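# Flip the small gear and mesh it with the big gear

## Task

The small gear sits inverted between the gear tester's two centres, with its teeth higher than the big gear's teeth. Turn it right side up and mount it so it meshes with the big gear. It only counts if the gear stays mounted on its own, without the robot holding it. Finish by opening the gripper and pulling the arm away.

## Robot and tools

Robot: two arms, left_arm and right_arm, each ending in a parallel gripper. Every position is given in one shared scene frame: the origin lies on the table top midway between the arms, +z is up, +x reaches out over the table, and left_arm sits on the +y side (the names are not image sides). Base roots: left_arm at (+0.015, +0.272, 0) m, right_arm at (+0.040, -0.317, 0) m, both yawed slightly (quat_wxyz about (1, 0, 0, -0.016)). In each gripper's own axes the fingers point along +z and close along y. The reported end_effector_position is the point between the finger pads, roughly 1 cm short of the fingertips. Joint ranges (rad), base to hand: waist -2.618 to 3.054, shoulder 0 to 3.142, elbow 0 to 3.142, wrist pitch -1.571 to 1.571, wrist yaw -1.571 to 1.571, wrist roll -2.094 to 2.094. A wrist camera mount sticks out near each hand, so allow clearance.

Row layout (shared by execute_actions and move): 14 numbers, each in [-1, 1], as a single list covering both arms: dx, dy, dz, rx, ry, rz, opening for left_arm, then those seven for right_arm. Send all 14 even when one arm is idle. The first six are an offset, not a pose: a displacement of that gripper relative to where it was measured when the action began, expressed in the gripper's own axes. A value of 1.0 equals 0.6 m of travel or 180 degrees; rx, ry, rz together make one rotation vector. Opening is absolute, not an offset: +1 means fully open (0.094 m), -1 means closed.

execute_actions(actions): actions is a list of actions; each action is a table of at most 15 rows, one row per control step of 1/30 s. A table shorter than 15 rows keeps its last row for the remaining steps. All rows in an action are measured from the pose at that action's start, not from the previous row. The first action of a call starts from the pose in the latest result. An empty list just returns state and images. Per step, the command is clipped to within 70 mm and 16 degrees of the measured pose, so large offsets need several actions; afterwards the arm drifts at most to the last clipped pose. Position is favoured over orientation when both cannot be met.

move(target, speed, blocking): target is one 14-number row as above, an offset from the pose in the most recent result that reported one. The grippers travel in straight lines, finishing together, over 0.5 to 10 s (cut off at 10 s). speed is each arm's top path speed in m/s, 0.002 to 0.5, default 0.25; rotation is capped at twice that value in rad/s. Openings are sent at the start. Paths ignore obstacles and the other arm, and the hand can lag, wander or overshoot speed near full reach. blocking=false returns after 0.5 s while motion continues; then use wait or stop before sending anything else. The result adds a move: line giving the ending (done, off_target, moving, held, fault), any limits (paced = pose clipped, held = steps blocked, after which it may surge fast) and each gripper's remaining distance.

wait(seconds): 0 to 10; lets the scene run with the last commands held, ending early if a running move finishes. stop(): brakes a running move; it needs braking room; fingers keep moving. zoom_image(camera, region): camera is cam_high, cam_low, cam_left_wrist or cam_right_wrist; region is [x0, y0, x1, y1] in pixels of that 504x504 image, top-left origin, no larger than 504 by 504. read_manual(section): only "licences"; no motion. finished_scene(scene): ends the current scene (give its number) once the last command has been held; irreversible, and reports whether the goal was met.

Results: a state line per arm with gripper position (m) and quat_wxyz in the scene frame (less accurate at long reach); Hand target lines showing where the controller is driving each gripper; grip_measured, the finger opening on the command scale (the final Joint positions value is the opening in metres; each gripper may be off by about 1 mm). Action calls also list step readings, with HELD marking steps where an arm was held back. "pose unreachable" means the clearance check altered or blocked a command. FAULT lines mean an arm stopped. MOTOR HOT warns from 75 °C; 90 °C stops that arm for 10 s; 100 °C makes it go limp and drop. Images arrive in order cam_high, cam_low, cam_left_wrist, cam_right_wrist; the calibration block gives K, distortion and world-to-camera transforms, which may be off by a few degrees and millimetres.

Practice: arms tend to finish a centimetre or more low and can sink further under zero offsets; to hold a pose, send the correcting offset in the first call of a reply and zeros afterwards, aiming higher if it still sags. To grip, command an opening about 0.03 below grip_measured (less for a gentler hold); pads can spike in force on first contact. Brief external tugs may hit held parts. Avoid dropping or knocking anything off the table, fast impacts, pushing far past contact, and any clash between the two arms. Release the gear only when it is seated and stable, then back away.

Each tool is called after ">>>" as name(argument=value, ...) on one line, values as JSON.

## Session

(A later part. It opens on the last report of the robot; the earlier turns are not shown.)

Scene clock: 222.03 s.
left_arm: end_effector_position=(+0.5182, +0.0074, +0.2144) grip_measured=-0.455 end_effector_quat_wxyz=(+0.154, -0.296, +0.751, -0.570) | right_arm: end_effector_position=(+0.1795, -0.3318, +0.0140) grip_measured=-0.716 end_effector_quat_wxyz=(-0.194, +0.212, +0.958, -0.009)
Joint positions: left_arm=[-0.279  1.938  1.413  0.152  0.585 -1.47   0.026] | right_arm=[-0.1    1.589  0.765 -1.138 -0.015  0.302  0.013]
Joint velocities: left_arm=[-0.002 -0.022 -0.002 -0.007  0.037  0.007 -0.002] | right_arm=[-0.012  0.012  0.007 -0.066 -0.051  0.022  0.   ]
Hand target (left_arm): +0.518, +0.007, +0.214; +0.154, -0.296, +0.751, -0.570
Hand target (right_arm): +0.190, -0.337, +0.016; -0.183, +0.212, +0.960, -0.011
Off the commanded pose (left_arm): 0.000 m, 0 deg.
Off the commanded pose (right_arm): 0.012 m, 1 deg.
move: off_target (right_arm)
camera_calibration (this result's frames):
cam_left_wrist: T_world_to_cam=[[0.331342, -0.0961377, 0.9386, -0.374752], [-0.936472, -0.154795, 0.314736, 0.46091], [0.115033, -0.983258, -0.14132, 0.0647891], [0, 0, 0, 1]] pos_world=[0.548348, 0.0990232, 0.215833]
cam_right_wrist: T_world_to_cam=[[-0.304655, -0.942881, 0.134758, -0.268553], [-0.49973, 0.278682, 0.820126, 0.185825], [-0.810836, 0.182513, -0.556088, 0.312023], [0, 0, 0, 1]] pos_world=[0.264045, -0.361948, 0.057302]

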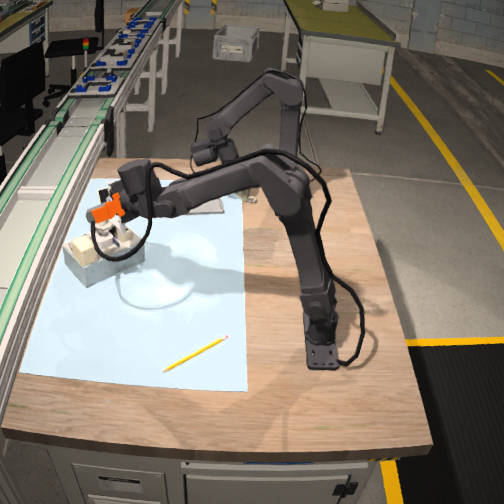

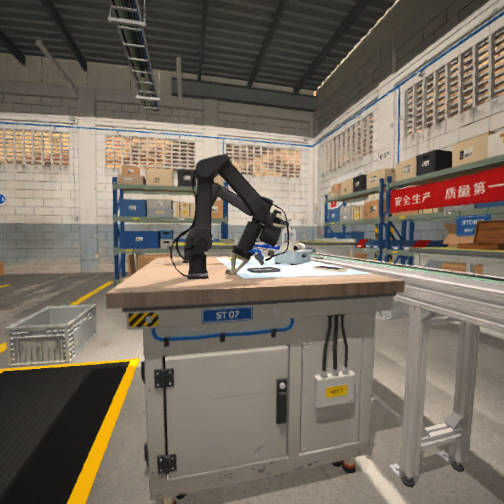

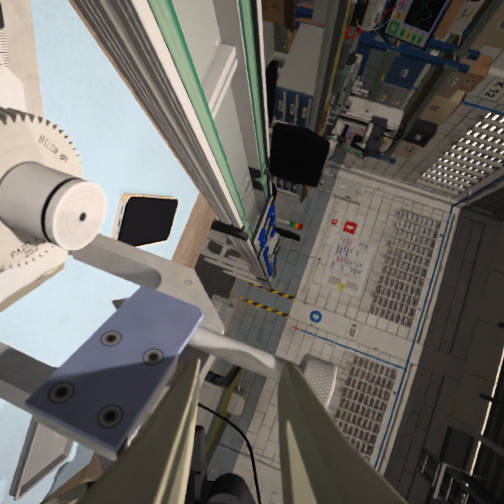

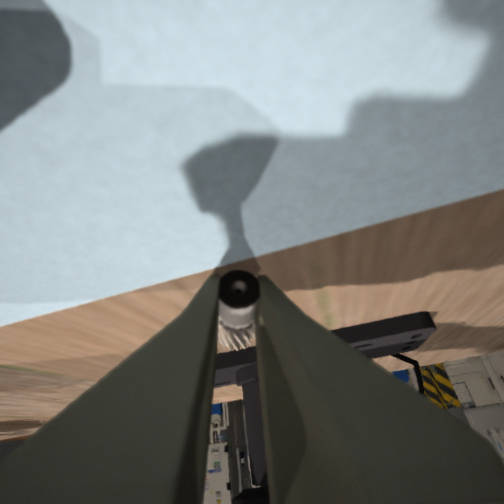

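>>> execute_actions(actions=[[[0,0,0,0,0,0,-0.45,0,0,0,0,0,0,-0.66]]])

>>> move(target=[0,0,0,0,0,0,-0.45,0.006,0,0.004,0,-0.1,0,-0.66], speed=0.08)

Scene clock: 222.73 s.
left_arm: end_effector_position=(+0.5182, +0.0074, +0.2144) grip_measured=-0.455 end_effector_quat_wxyz=(+0.154, -0.296, +0.751, -0.570) | right_arm: end_effector_position=(+0.1795, -0.3318, +0.0140) grip_measured=-0.663 end_effector_quat_wxyz=(-0.194, +0.211, +0.958, -0.009)
Joint positions: left_arm=[-0.279  1.938  1.413  0.152  0.585 -1.47   0.026] | right_arm=[-0.1    1.589  0.765 -1.138 -0.015  0.3    0.016]
Joint velocities: left_arm=[ 0.002  0.002  0.017  0.051 -0.037  0.037 -0.   ] | right_arm=[-0.022  0.002 -0.022  0.066 -0.066 -0.066 -0.   ]
Hand target (left_arm): +0.518, +0.007, +0.214; +0.154, -0.296, +0.751, -0.570
Hand target (right_arm): +0.180, -0.332, +0.014; -0.194, +0.212, +0.958, -0.009
Off the commanded pose (left_arm): 0.000 m, 0 deg.
Off the commanded pose (right_arm): 0.000 m, 0 deg.
Step readings (end_effector_position):
0: left_arm (+0.5182, +0.0074, +0.2144) | right_arm (+0.1795, -0.3318, +0.0140)
1: left_arm (+0.5182, +0.0074, +0.2144) | right_arm (+0.1795, -0.3318, +0.0140)
2: left_arm (+0.5182, +0.0074, +0.2144) | right_arm (+0.1795, -0.3318, +0.0140)
4: left_arm (+0.5182, +0.0074, +0.2144) | right_arm (+0.1795, -0.3318, +0.0140)
8: left_arm (+0.5182, +0.0074, +0.2144) | right_arm (+0.1795, -0.3318, +0.0140)
15: end_effector_position above
camera_calibration (this result's frames):
cam_left_wrist: T_world_to_cam=[[0.331342, -0.0961377, 0.9386, -0.374752], [-0.936472, -0.154795, 0.314736, 0.46091], [0.115033, -0.983258, -0.14132, 0.0647891], [0, 0, 0, 1]] pos_world=[0.548348, 0.0990232, 0.215833]
cam_right_wrist: T_world_to_cam=[[-0.303009, -0.943513, 0.134044, -0.269048], [-0.50032, 0.277212, 0.820264, 0.185441], [-0.811089, 0.181483, -0.556057, 0.311726], [0, 0, 0, 1]] pos_world=[0.264093, -0.36183, 0.0572908]

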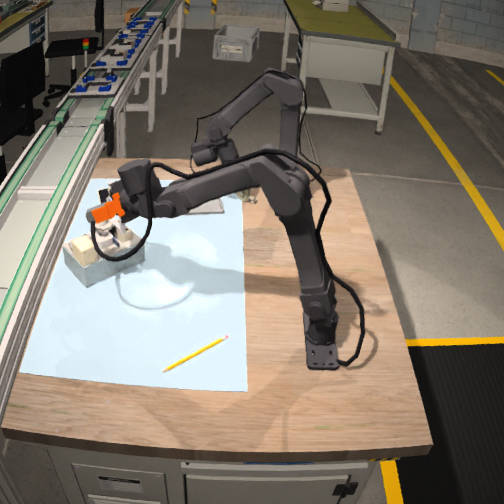

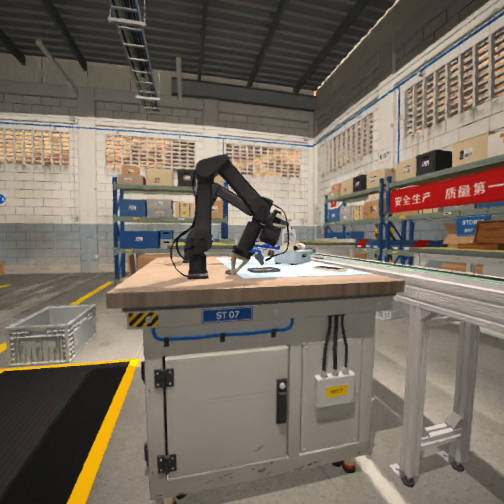

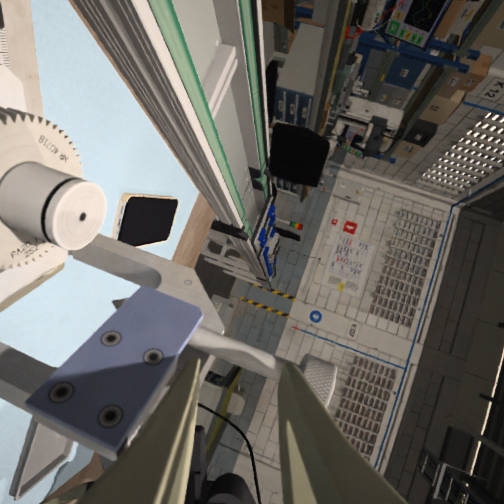

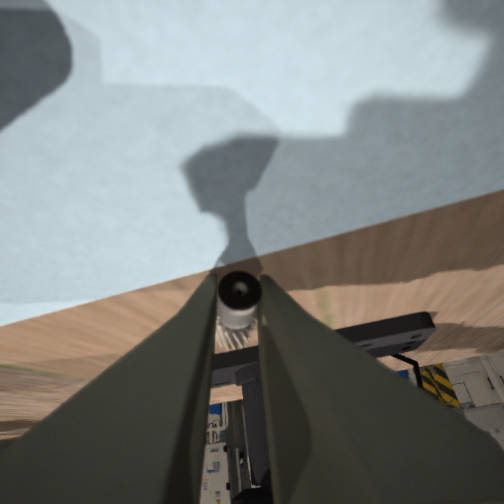

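Scene clock: 224.97 s.
left_arm: end_effector_position=(+0.5182, +0.0074, +0.2144) grip_measured=-0.455 end_effector_quat_wxyz=(+0.154, -0.296, +0.751, -0.570) | right_arm: end_effector_position=(+0.1762, -0.3294, +0.0147) grip_measured=-0.663 end_effector_quat_wxyz=(-0.052, +0.208, +0.976, -0.035)
Joint positions: left_arm=[-0.279  1.938  1.413  0.152  0.585 -1.47   0.026] | right_arm=[-0.001  1.253  0.57  -1.003  0.051  0.391  0.016]
Joint velocities: left_arm=[-0.012 -0.002 -0.007 -0.037  0.007  0.022 -0.   ] | right_arm=[ 0.017 -0.012 -0.002  0.037 -0.037 -0.037 -0.002]
Hand target (left_arm): +0.518, +0.007, +0.214; +0.154, -0.296, +0.751, -0.570
Hand target (right_arm): +0.176, -0.330, +0.014; -0.042, +0.208, +0.976, -0.040
Off the commanded pose (left_arm): 0.000 m, 0 deg.
Off the commanded pose (right_arm): 0.002 m, 1 deg.
move: done
camera_calibration (this result's frames):
cam_left_wrist: T_world_to_cam=[[0.331342, -0.0961377, 0.9386, -0.374752], [-0.936472, -0.154795, 0.314736, 0.46091], [0.115033, -0.983258, -0.14132, 0.0647891], [0, 0, 0, 1]] pos_world=[0.548348, 0.0990232, 0.215833]
cam_right_wrist: T_world_to_cam=[[-0.316979, -0.936087, 0.152531, -0.26328], [-0.704433, 0.340053, 0.623007, 0.242022], [-0.635057, 0.0900322, -0.7672, 0.250965], [0, 0, 0, 1]] pos_world=[0.246411, -0.351348, 0.0819171]

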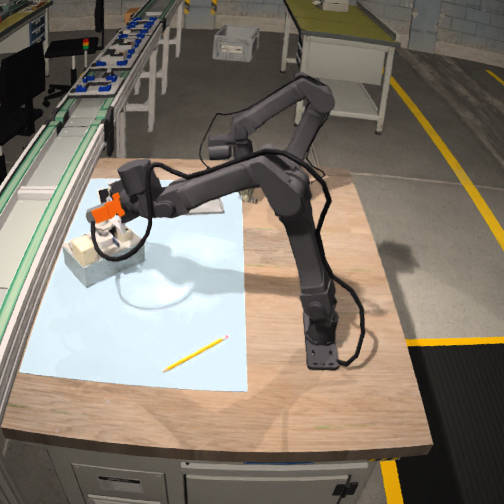

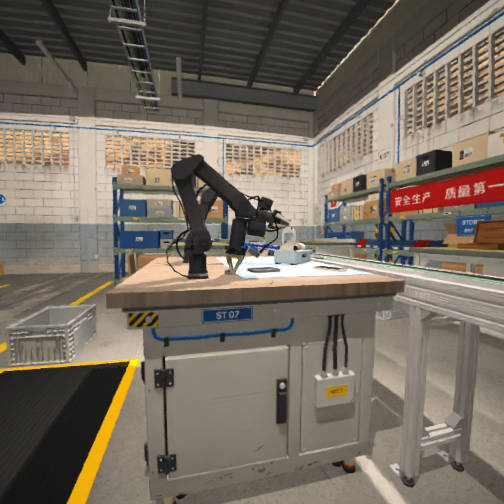

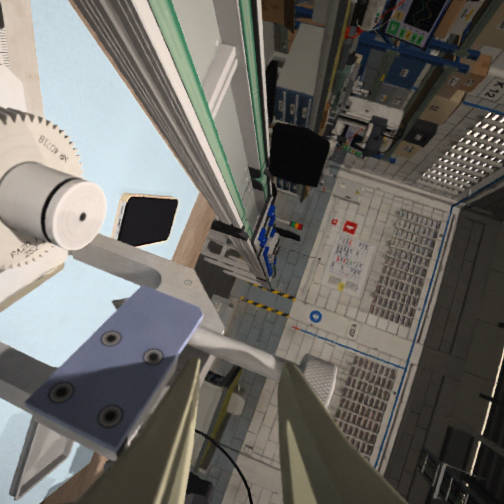

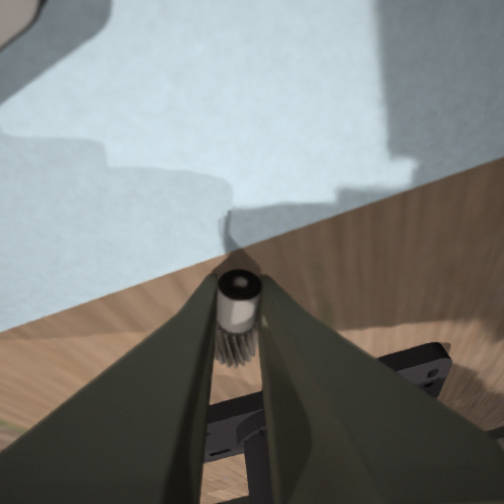

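Lower a bit more (tips to table), close, then lift.

>>> execute_actions(actions=[[[0,0,0,0,0,0,-0.45,0.003,0,0.012,0,0,0,-0.66]],[[0,0,0,0,0,0,-0.45,0,0,0,0,0,0,-0.85]]])

>>> move(target=[0,0,0,0,0,0,-0.45,-0.1,0.05,-0.15,0,0,0,-0.85], speed=0.15)

Scene clock: 226.10 s.
left_arm: end_effector_position=(+0.5182, +0.0074, +0.2144) grip_measured=-0.455 end_effector_quat_wxyz=(+0.154, -0.296, +0.751, -0.570) | right_arm: end_effector_position=(+0.1762, -0.3295, +0.0130) grip_measured=-0.719 end_effector_quat_wxyz=(-0.050, +0.209, +0.976, -0.035)
Joint positions: left_arm=[-0.279  1.938  1.413  0.152  0.585 -1.47   0.026] | right_arm=[-0.001  1.253  0.562 -0.993  0.051  0.393  0.013]
Joint velocities: left_arm=[-0.017  0.022 -0.002  0.022 -0.007  0.051  0.   ] | right_arm=[-0.022  0.002 -0.002 -0.037 -0.022 -0.007  0.001]
Hand target (left_arm): +0.518, +0.007, +0.214; +0.154, -0.296, +0.751, -0.570
Hand target (right_arm): +0.176, -0.330, +0.013; -0.050, +0.209, +0.976, -0.035
Off the commanded pose (left_arm): 0.000 m, 0 deg.
Off the commanded pose (right_arm): 0.000 m, 0 deg.
Step readings (end_effector_position; steps 1 to 15: 1st action; 16 to 30: 2nd action):
0: left_arm (+0.5182, +0.0074, +0.2144) | right_arm (+0.1761, -0.3295, +0.0147)
1: left_arm (+0.5182, +0.0074, +0.2144) | right_arm (+0.1763, -0.3295, +0.0144)
2: left_arm (+0.5182, +0.0074, +0.2144) | right_arm (+0.1764, -0.3295, +0.0136)
4: left_arm (+0.5182, +0.0074, +0.2144) | right_arm (+0.1763, -0.3295, +0.0130)
8: left_arm (+0.5182, +0.0074, +0.2144) | right_arm (+0.1763, -0.3295, +0.0130)
15: left_arm (+0.5182, +0.0074, +0.2144) | right_arm (+0.1763, -0.3295, +0.0130)
16: left_arm (+0.5182, +0.0074, +0.2144) | right_arm (+0.1763, -0.3295, +0.0130)
17: left_arm (+0.5182, +0.0074, +0.2144) | right_arm (+0.1762, -0.3295, +0.0130)
19: left_arm (+0.5182, +0.0074, +0.2144) | right_arm (+0.1762, -0.3295, +0.0130)
23: left_arm (+0.5182, +0.0074, +0.2144) | right_arm (+0.1762, -0.3295, +0.0130)
30: end_effector_position above
camera_calibration (this result's frames):
cam_left_wrist: T_world_to_cam=[[0.331342, -0.0961377, 0.9386, -0.374752], [-0.936472, -0.154795, 0.314736, 0.46091], [0.115033, -0.983258, -0.14132, 0.0647891], [0, 0, 0, 1]] pos_world=[0.548348, 0.0990232, 0.215833]
cam_right_wrist: T_world_to_cam=[[-0.318846, -0.935474, 0.152399, -0.262594], [-0.70611, 0.341707, 0.620198, 0.244068], [-0.632255, 0.0901366, -0.769499, 0.249248], [0, 0, 0, 1]] pos_world=[0.2462, -0.351516, 0.0804444]

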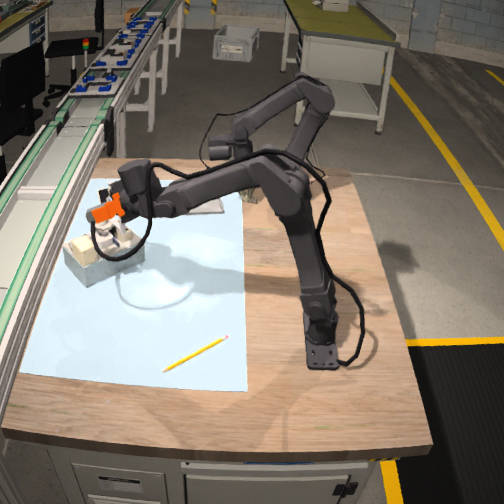

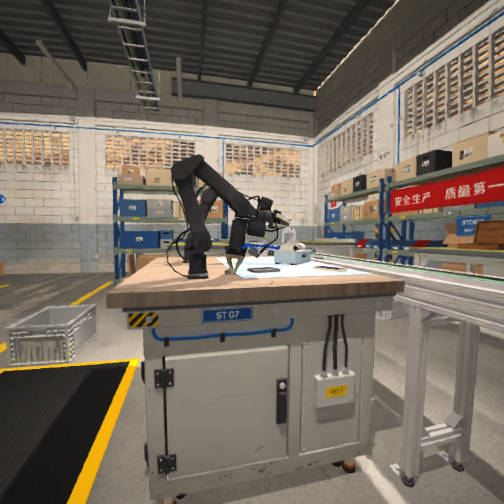

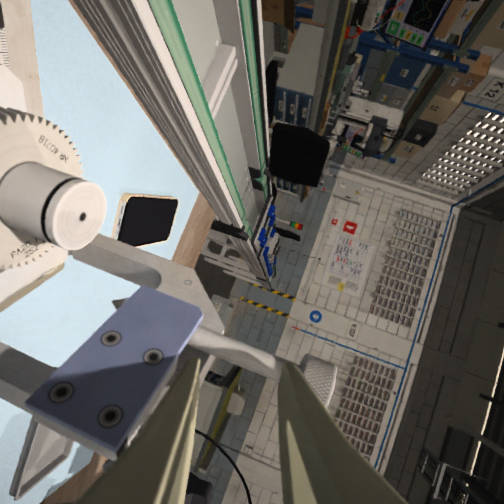

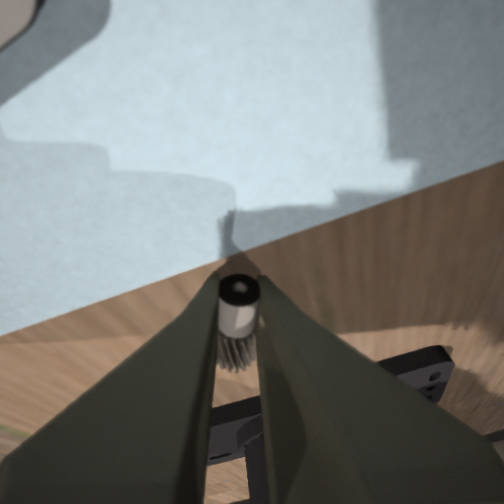

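Scene clock: 227.50 s.
left_arm: end_effector_position=(+0.5182, +0.0074, +0.2144) grip_measured=-0.455 end_effector_quat_wxyz=(+0.154, -0.296, +0.751, -0.570) | right_arm: end_effector_position=(+0.2482, -0.3259, +0.0881) grip_measured=-0.719 end_effector_quat_wxyz=(-0.055, +0.209, +0.976, -0.037)
Joint positions: left_arm=[-0.279  1.938  1.413  0.152  0.585 -1.47   0.026] | right_arm=[ 0.027  1.46   1.034 -1.267  0.051  0.422  0.013]
Joint velocities: left_arm=[-0.012 -0.007 -0.007 -0.037  0.022  0.007 -0.   ] | right_arm=[-0.012  0.002  0.002 -0.037  0.037 -0.051 -0.001]
Hand target (left_arm): +0.518, +0.007, +0.214; +0.154, -0.296, +0.751, -0.570
Hand target (right_arm): +0.253, -0.322, +0.094; -0.051, +0.208, +0.976, -0.035
Off the commanded pose (left_arm): 0.000 m, 0 deg.
Off the commanded pose (right_arm): 0.009 m, 1 deg.
move: done
camera_calibration (this result's frames):
cam_left_wrist: T_world_to_cam=[[0.331342, -0.0961377, 0.9386, -0.374752], [-0.936472, -0.154795, 0.314736, 0.46091], [0.115033, -0.983258, -0.14132, 0.0647891], [0, 0, 0, 1]] pos_world=[0.548348, 0.0990232, 0.215833]
cam_right_wrist: T_world_to_cam=[[-0.318761, -0.934646, 0.157572, -0.247868], [-0.700126, 0.344241, 0.625558, 0.245932], [-0.638917, 0.0890835, -0.7641, 0.353036], [0, 0, 0, 1]] pos_world=[0.318733, -0.347778, 0.154967]

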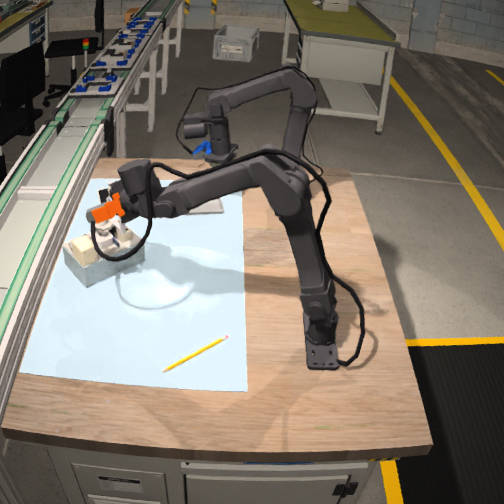

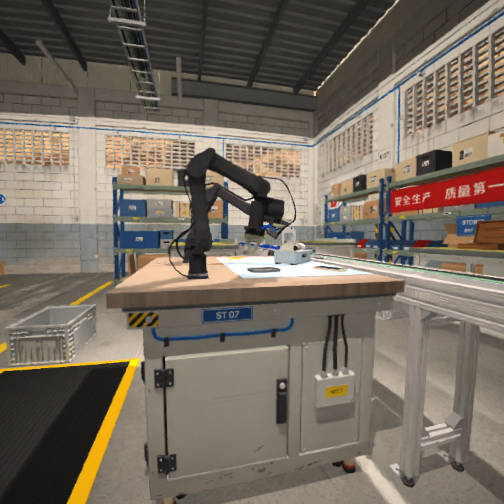

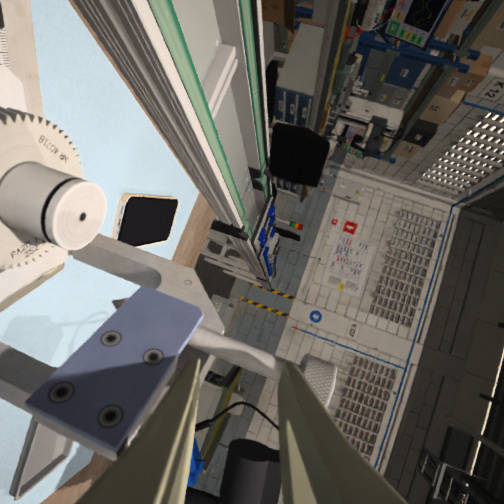

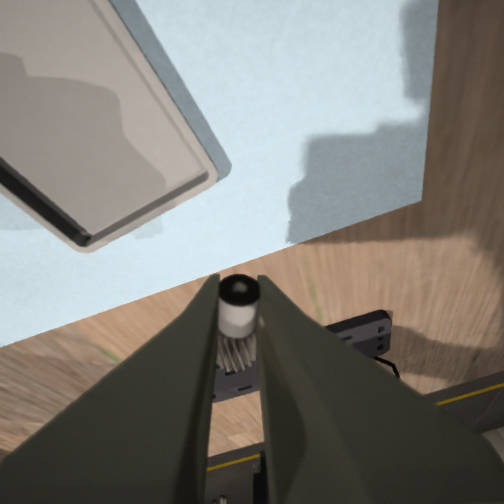

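>>> execute_actions(actions=[])

Scene clock: 228.17 s.
left_arm: end_effector_position=(+0.5182, +0.0074, +0.2144) grip_measured=-0.455 end_effector_quat_wxyz=(+0.154, -0.296, +0.751, -0.570) | right_arm: end_effector_position=(+0.2479, -0.3259, +0.0881) grip_measured=-0.719 end_effector_quat_wxyz=(-0.055, +0.209, +0.976, -0.037)
Joint positions: left_arm=[-0.279  1.938  1.413  0.152  0.585 -1.47   0.026] | right_arm=[ 0.027  1.46   1.034 -1.268  0.051  0.422  0.013]
Joint velocities: left_arm=[-0.027  0.007  0.002 -0.051 -0.11   0.007  0.   ] | right_arm=[-0.002 -0.007 -0.002 -0.007  0.066 -0.051 -0.001]
Hand target (left_arm): +0.518, +0.007, +0.214; +0.154, -0.296, +0.751, -0.570
Hand target (right_arm): +0.253, -0.322, +0.094; -0.051, +0.208, +0.976, -0.035
Off the commanded pose (left_arm): 0.000 m, 0 deg.
Off the commanded pose (right_arm): 0.009 m, 1 deg.
camera_calibration (this result's frames):
cam_left_wrist: T_world_to_cam=[[0.331342, -0.0961377, 0.9386, -0.374752], [-0.936472, -0.154795, 0.314736, 0.46091], [0.115033, -0.983258, -0.14132, 0.0647891], [0, 0, 0, 1]] pos_world=[0.548348, 0.0990232, 0.215833]
cam_right_wrist: T_world_to_cam=[[-0.318581, -0.934646, 0.157932, -0.248039], [-0.699409, 0.344238, 0.62636, 0.245463], [-0.639791, 0.0890868, -0.763368, 0.353036], [0, 0, 0, 1]] pos_world=[0.318528, -0.347777, 0.154921]

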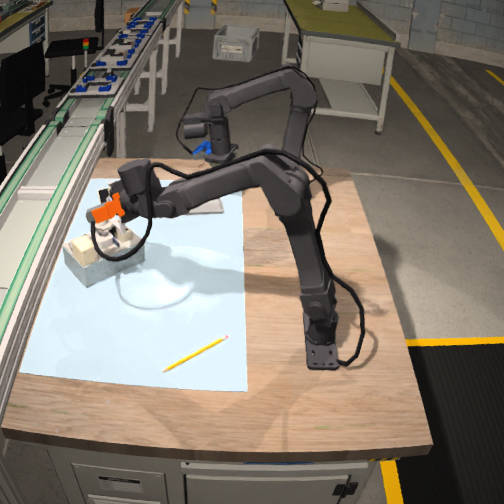

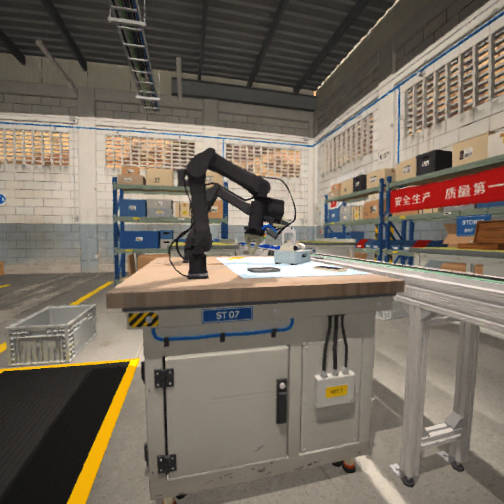

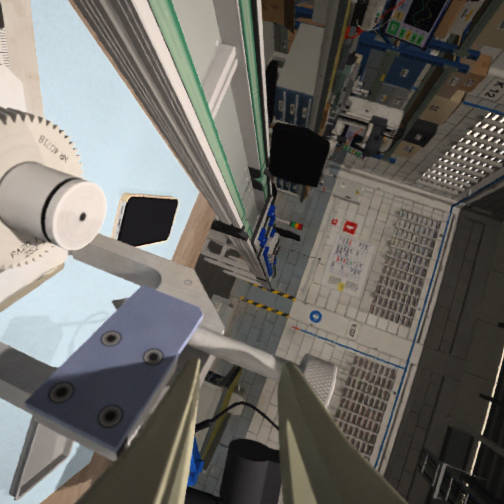

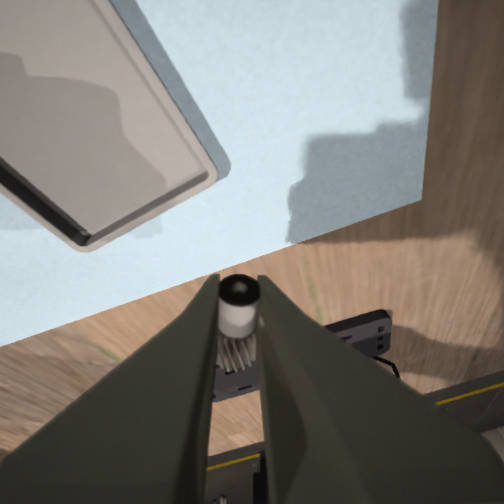

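>>> move(target=[0,0,0,0,0,0,-0.45,-0.073,0.399,-0.217,-0.296,-0.481,-0.280,-0.85], speed=0.2)

Scene clock: 234.37 s.
left_arm: end_effector_position=(+0.5182, +0.0074, +0.2144) grip_measured=-0.455 end_effector_quat_wxyz=(+0.154, -0.296, +0.751, -0.570) | right_arm: end_effector_position=(+0.4001, -0.1238, +0.1866) grip_measured=-0.718 end_effector_quat_wxyz=(+0.652, -0.235, +0.675, +0.253)
Joint positions: left_arm=[-0.279  1.938  1.413  0.152  0.585 -1.47   0.026] | right_arm=[ 0.36   1.499  0.407  1.07  -0.377  0.026  0.013]
Joint velocities: left_arm=[-0.007  0.002 -0.002 -0.037 -0.066 -0.007 -0.001] | right_arm=[ 0.007 -0.007 -0.007  0.037  0.081  0.022  0.001]
Hand target (left_arm): +0.518, +0.007, +0.214; +0.154, -0.296, +0.751, -0.570
Hand target (right_arm): +0.399, -0.119, +0.193; +0.661, -0.244, +0.662, +0.256
Off the commanded pose (left_arm): 0.000 m, 0 deg.
Off the commanded pose (right_arm): 0.006 m, 2 deg.
move: done
camera_calibration (this result's frames):
cam_left_wrist: T_world_to_cam=[[0.331342, -0.0961377, 0.9386, -0.374752], [-0.936472, -0.154795, 0.314736, 0.46091], [0.115033, -0.983258, -0.14132, 0.0647891], [0, 0, 0, 1]] pos_world=[0.548348, 0.0990232, 0.215833]
cam_right_wrist: T_world_to_cam=[[0.593317, -0.803448, 0.0494543, -0.354624], [-0.432855, -0.370239, -0.821924, 0.295793], [0.678684, 0.466255, -0.567446, -0.00977726], [0, 0, 0, 1]] pos_world=[0.345075, -0.170849, 0.255109]

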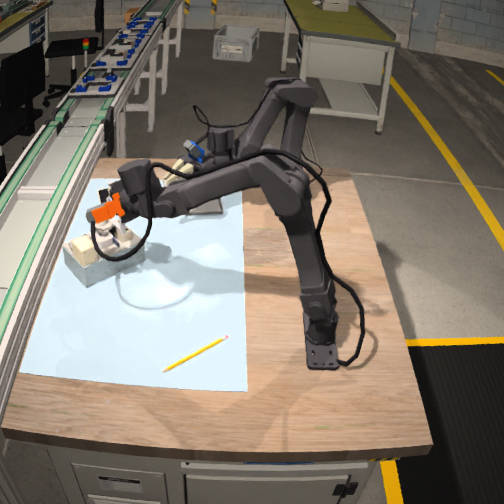

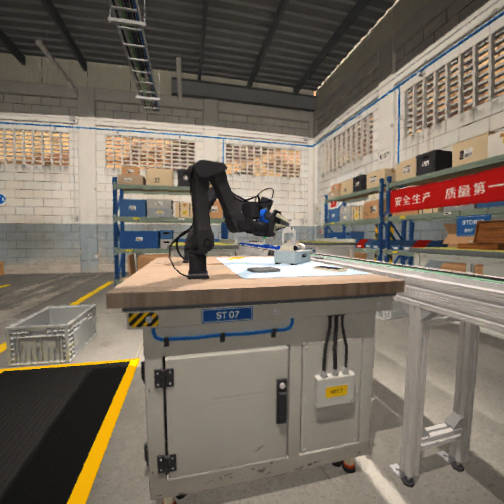

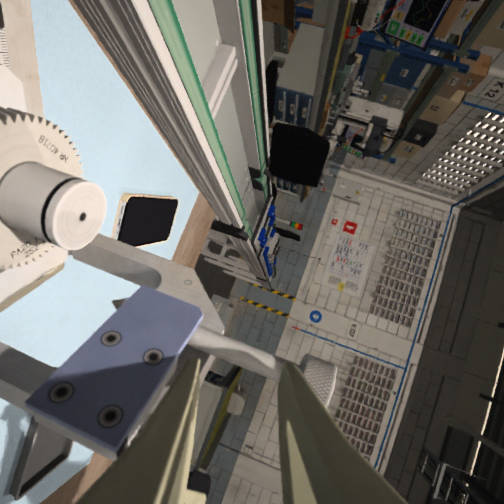

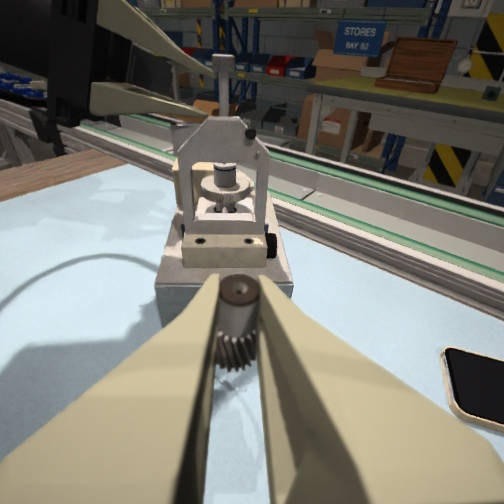

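>>> move(target=[0,0,0,0,0,0,-0.45,0.027,0.008,0.186,-0.015,-0.012,0,-0.85], speed=0.1)

>>> zoom_image(camera="cam_right_wrist", region=[120,100,360,400])

Scene clock: 236.07 s.
left_arm: end_effector_position=(+0.5182, +0.0074, +0.2144) grip_measured=-0.455 end_effector_quat_wxyz=(+0.154, -0.296, +0.751, -0.570) | right_arm: end_effector_position=(+0.4751, -0.0548, +0.1486) grip_measured=-0.718 end_effector_quat_wxyz=(+0.640, -0.248, +0.676, +0.269)
Joint positions: left_arm=[-0.279  1.938  1.413  0.152  0.585 -1.47   0.026] | right_arm=[ 0.461  1.955  0.764  1.152 -0.319  0.034  0.013]
Joint velocities: left_arm=[-0.007 -0.007 -0.012  0.007 -0.007  0.007 -0.001] | right_arm=[ 0.007 -0.012 -0.007 -0.051  0.037  0.066  0.   ]
Hand target (left_arm): +0.518, +0.007, +0.214; +0.154, -0.296, +0.751, -0.570
Hand target (right_arm): +0.480, -0.048, +0.167; +0.659, -0.245, +0.656, +0.274
Off the commanded pose (left_arm): 0.000 m, 0 deg.
Off the commanded pose (right_arm): 0.022 m, 3 deg.
move: off_target (right_arm)
camera_calibration (this result's frames):
cam_left_wrist: T_world_to_cam=[[0.331342, -0.0961377, 0.9386, -0.374752], [-0.936472, -0.154795, 0.314736, 0.46091], [0.115033, -0.983258, -0.14132, 0.0647891], [0, 0, 0, 1]] pos_world=[0.548348, 0.0990232, 0.215833]
cam_right_wrist: T_world_to_cam=[[0.628398, -0.776929, 0.0387064, -0.355385], [-0.432648, -0.390421, -0.812642, 0.320062], [0.646477, 0.493916, -0.581476, -0.0955544], [0, 0, 0, 1]] pos_world=[0.423571, -0.103954, 0.218289]

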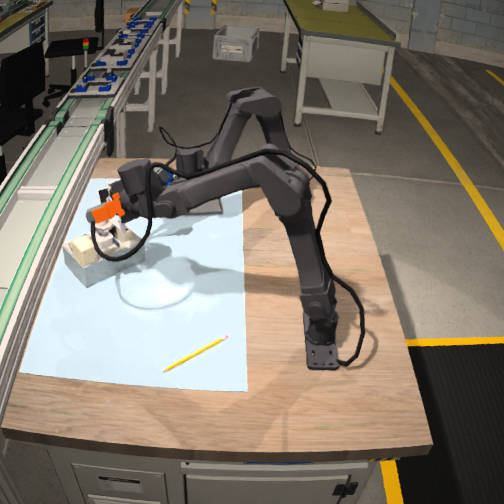

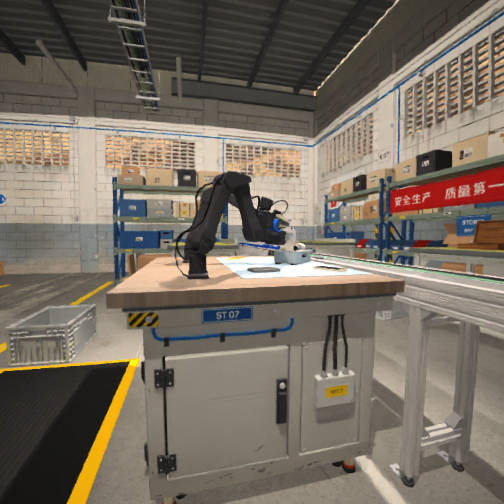

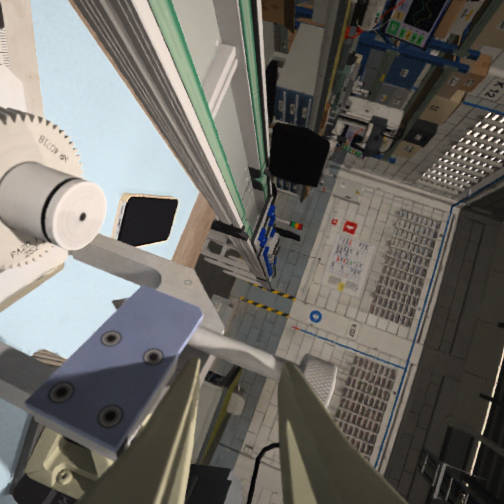

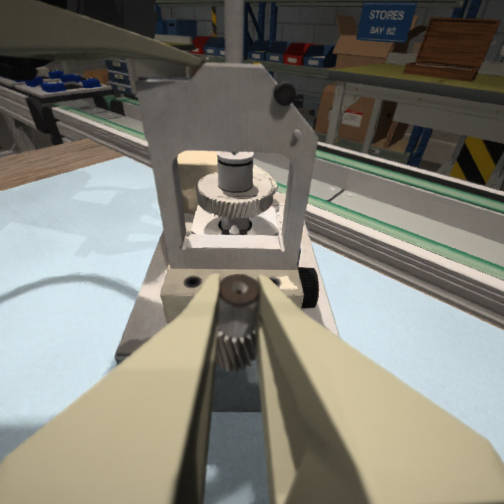

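Region (120, 100, 360, 400) of cam_right_wrist's 504x504 image, scaled by 1.680, with more detail than that image has; it fills the left 403 columns of this view, and the rest is white.

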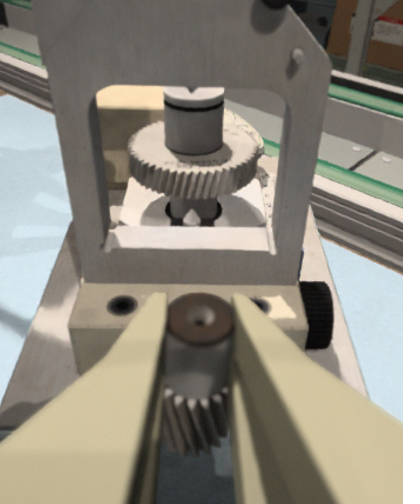

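>>> move(target=[0,0,0,0,0,0,-0.45,-0.055,0.006,0.04,0,-0.025,0,-0.85], speed=0.05)

Scene clock: 237.80 s.
left_arm: end_effector_position=(+0.5182, +0.0074, +0.2144) grip_measured=-0.455 end_effector_quat_wxyz=(+0.154, -0.296, +0.751, -0.570) | right_arm: end_effector_position=(+0.4874, -0.0432, +0.1669) grip_measured=-0.718 end_effector_quat_wxyz=(+0.654, -0.240, +0.663, +0.273)
Joint positions: left_arm=[-0.279  1.938  1.413  0.152  0.585 -1.47   0.026] | right_arm=[ 0.479  1.97   0.838  1.137 -0.295  0.05   0.013]
Joint velocities: left_arm=[ 0.002  0.007 -0.007  0.022  0.022 -0.037 -0.   ] | right_arm=[-0.012 -0.002  0.002  0.007 -0.007  0.022  0.   ]
Hand target (left_arm): +0.518, +0.007, +0.214; +0.154, -0.296, +0.751, -0.570
Hand target (right_arm): +0.491, -0.036, +0.181; +0.665, -0.237, +0.651, +0.279
Off the commanded pose (left_arm): 0.000 m, 0 deg.
Off the commanded pose (right_arm): 0.016 m, 2 deg.
move: off_target (right_arm)
camera_calibration (this result's frames):
cam_left_wrist: T_world_to_cam=[[0.331342, -0.0961377, 0.9386, -0.374752], [-0.936472, -0.154795, 0.314736, 0.46091], [0.115033, -0.983258, -0.14132, 0.0647891], [0, 0, 0, 1]] pos_world=[0.548348, 0.0990232, 0.215833]
cam_right_wrist: T_world_to_cam=[[0.622661, -0.78177, 0.0335983, -0.351447], [-0.410418, -0.362843, -0.836601, 0.339108], [0.666221, 0.50713, -0.546781, -0.113434], [0, 0, 0, 1]] pos_world=[0.43358, -0.0941821, 0.233483]

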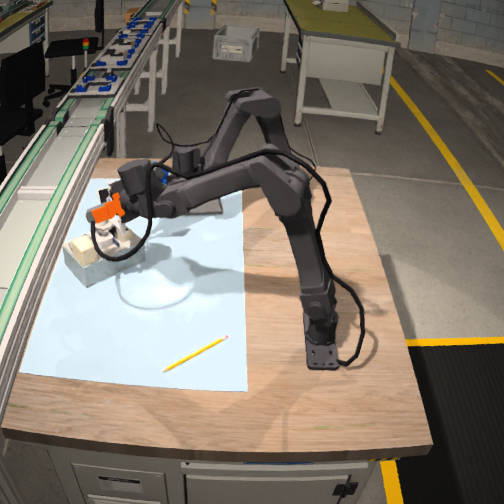

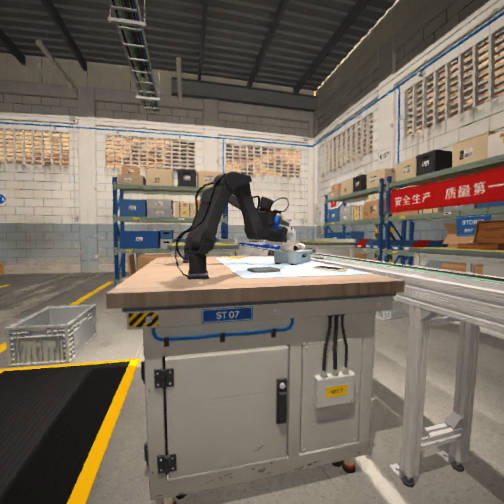

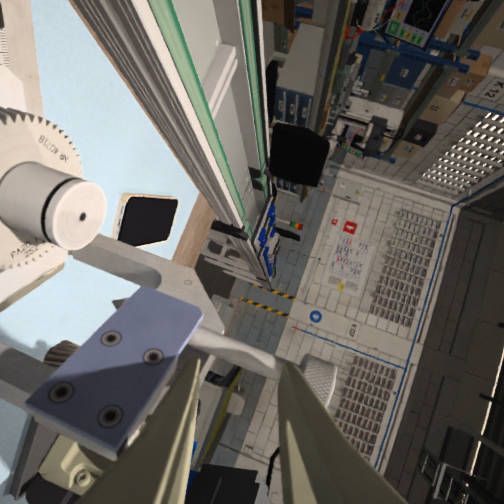

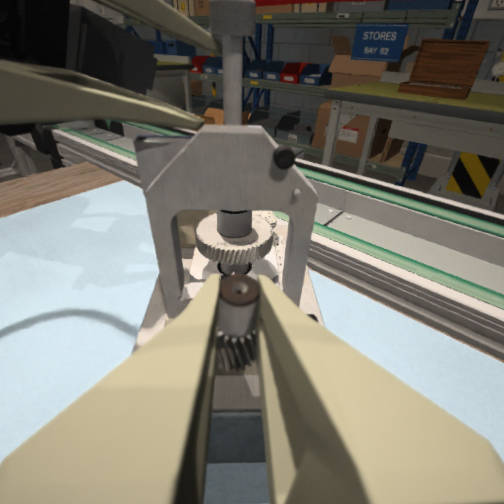

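>>> move(target=[0,0,0,0,0,0,-0.45,-0.015,0.01,0.06,0,-0.008,-0.018,-0.85], speed=0.04)

Scene clock: 239.23 s.
left_arm: end_effector_position=(+0.5182, +0.0074, +0.2144) grip_measured=-0.455 end_effector_quat_wxyz=(+0.154, -0.296, +0.751, -0.570) | right_arm: end_effector_position=(+0.5056, -0.0223, +0.1618) grip_measured=-0.718 end_effector_quat_wxyz=(+0.656, -0.252, +0.663, +0.259)
Joint positions: left_arm=[-0.279  1.938  1.413  0.152  0.585 -1.47   0.026] | right_arm=[ 0.51   2.046  0.952  1.087 -0.262  0.012  0.013]
Joint velocities: left_arm=[ 0.017 -0.012 -0.007 -0.007 -0.022  0.007 -0.001] | right_arm=[-0.027 -0.017 -0.007  0.037 -0.022  0.125 -0.   ]
Hand target (left_arm): +0.518, +0.007, +0.214; +0.154, -0.296, +0.751, -0.570
Hand target (right_arm): +0.509, -0.015, +0.176; +0.670, -0.255, +0.648, +0.258
Off the commanded pose (left_arm): 0.000 m, 0 deg.
Off the commanded pose (right_arm): 0.017 m, 2 deg.
move: off_target (right_arm)
camera_calibration (this result's frames):
cam_left_wrist: T_world_to_cam=[[0.331342, -0.0961377, 0.9386, -0.374752], [-0.936472, -0.154795, 0.314736, 0.46091], [0.115033, -0.983258, -0.14132, 0.0647891], [0, 0, 0, 1]] pos_world=[0.548348, 0.0990232, 0.215833]
cam_right_wrist: T_world_to_cam=[[0.619489, -0.781944, 0.0692572, -0.35041], [-0.3986, -0.389335, -0.830384, 0.342366], [0.676278, 0.486808, -0.552871, -0.143491], [0, 0, 0, 1]] pos_world=[0.450582, -0.0708539, 0.229232]

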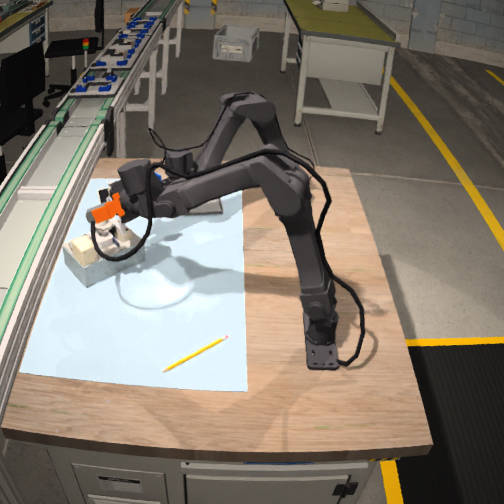

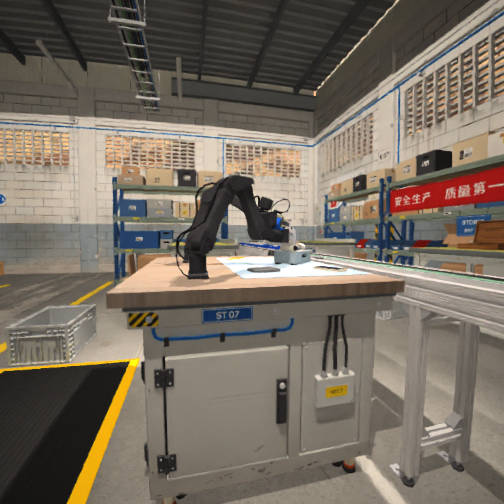

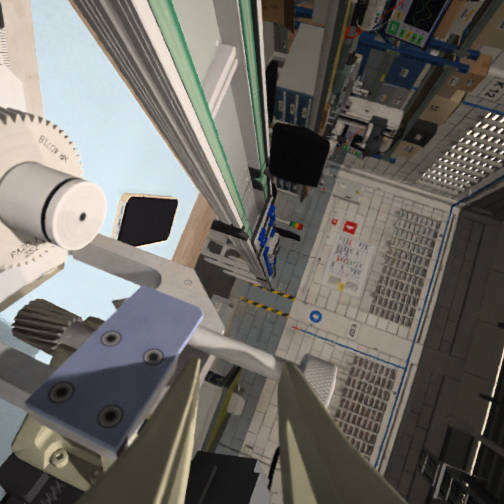

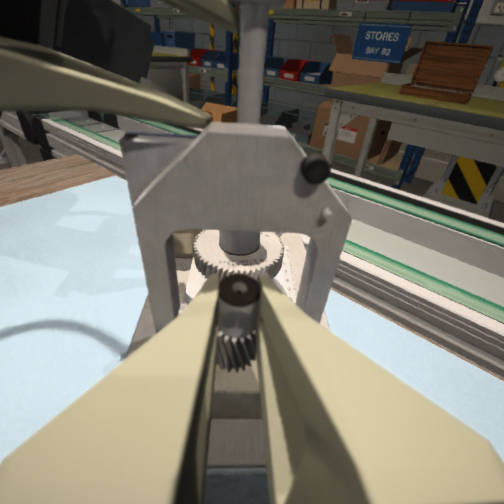

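>>> move(target=[0,0,0,0,0,0,-0.45,-0.022,0.0,0.04,0,-0.01,0.01,-0.85], speed=0.03)

>>> zoom_image(camera="cam_left_wrist", region=[0,180,250,430])

Scene clock: 240.57 s.
left_arm: end_effector_position=(+0.5182, +0.0074, +0.2144) grip_measured=-0.455 end_effector_quat_wxyz=(+0.154, -0.296, +0.751, -0.570) | right_arm: end_effector_position=(+0.5119, -0.0194, +0.1524) grip_measured=-0.718 end_effector_quat_wxyz=(+0.641, -0.242, +0.678, +0.268)
Joint positions: left_arm=[-0.279  1.938  1.413  0.152  0.585 -1.47   0.026] | right_arm=[ 0.51   2.07   0.983  1.051 -0.26   0.044  0.013]
Joint velocities: left_arm=[-0.017  0.002  0.007  0.022 -0.022  0.022  0.001] | right_arm=[-0.002  0.002  0.002 -0.051 -0.022  0.022 -0.001]
Hand target (left_arm): +0.518, +0.007, +0.214; +0.154, -0.296, +0.751, -0.570
Hand target (right_arm): +0.521, -0.008, +0.175; +0.662, -0.237, +0.656, +0.274
Off the commanded pose (left_arm): 0.000 m, 0 deg.
Off the commanded pose (right_arm): 0.029 m, 4 deg.
move: off_target (right_arm)
camera_calibration (this result's frames):
cam_left_wrist: T_world_to_cam=[[0.331342, -0.0961377, 0.9386, -0.374752], [-0.936472, -0.154795, 0.314736, 0.46091], [0.115033, -0.983258, -0.14132, 0.0647891], [0, 0, 0, 1]] pos_world=[0.548348, 0.0990232, 0.215833]
cam_right_wrist: T_world_to_cam=[[0.619932, -0.784004, 0.0319794, -0.345965], [-0.439379, -0.380618, -0.813681, 0.356621], [0.650101, 0.490376, -0.580432, -0.136668], [0, 0, 0, 1]] pos_world=[0.460014, -0.0684826, 0.221913]

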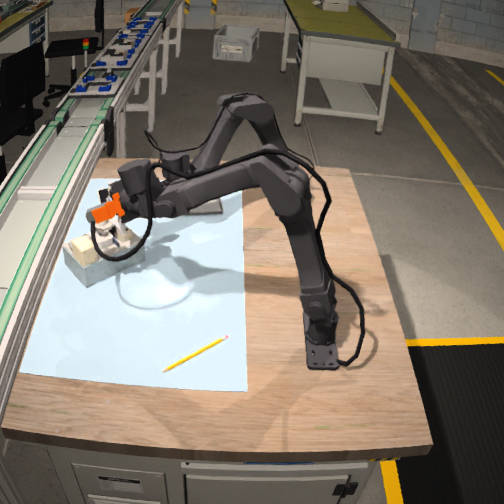

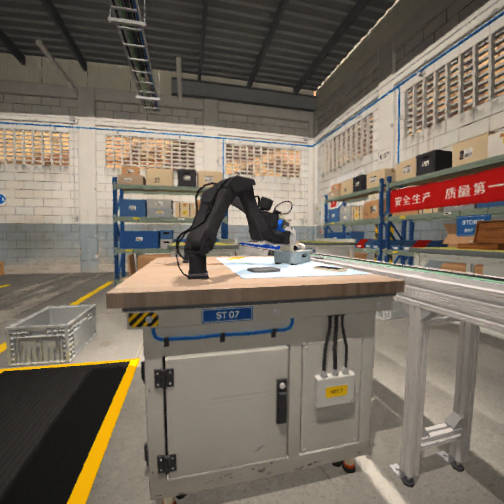

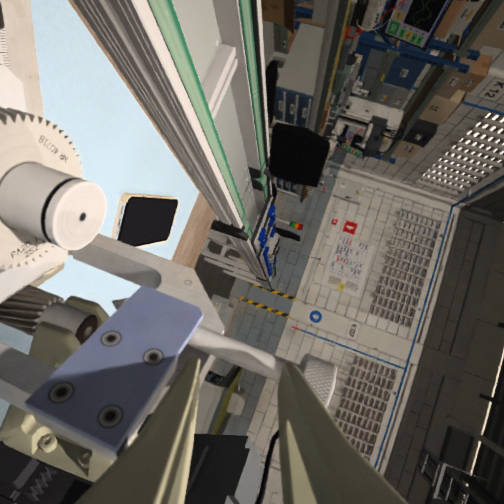

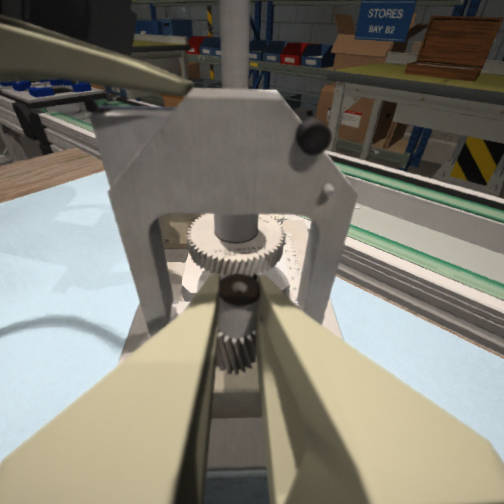

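Region (0, 180, 250, 430) of cam_left_wrist's 504x504 image, scaled by 2.016, with more detail than that image has.

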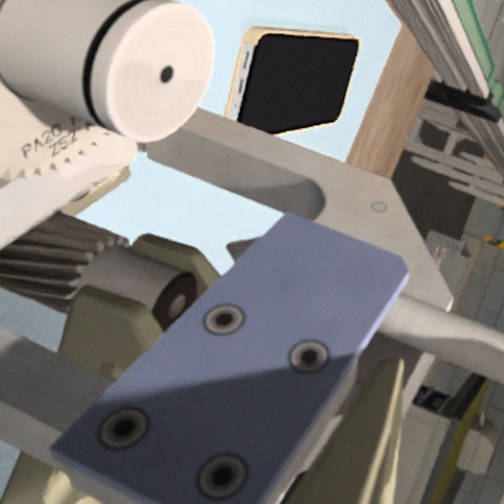

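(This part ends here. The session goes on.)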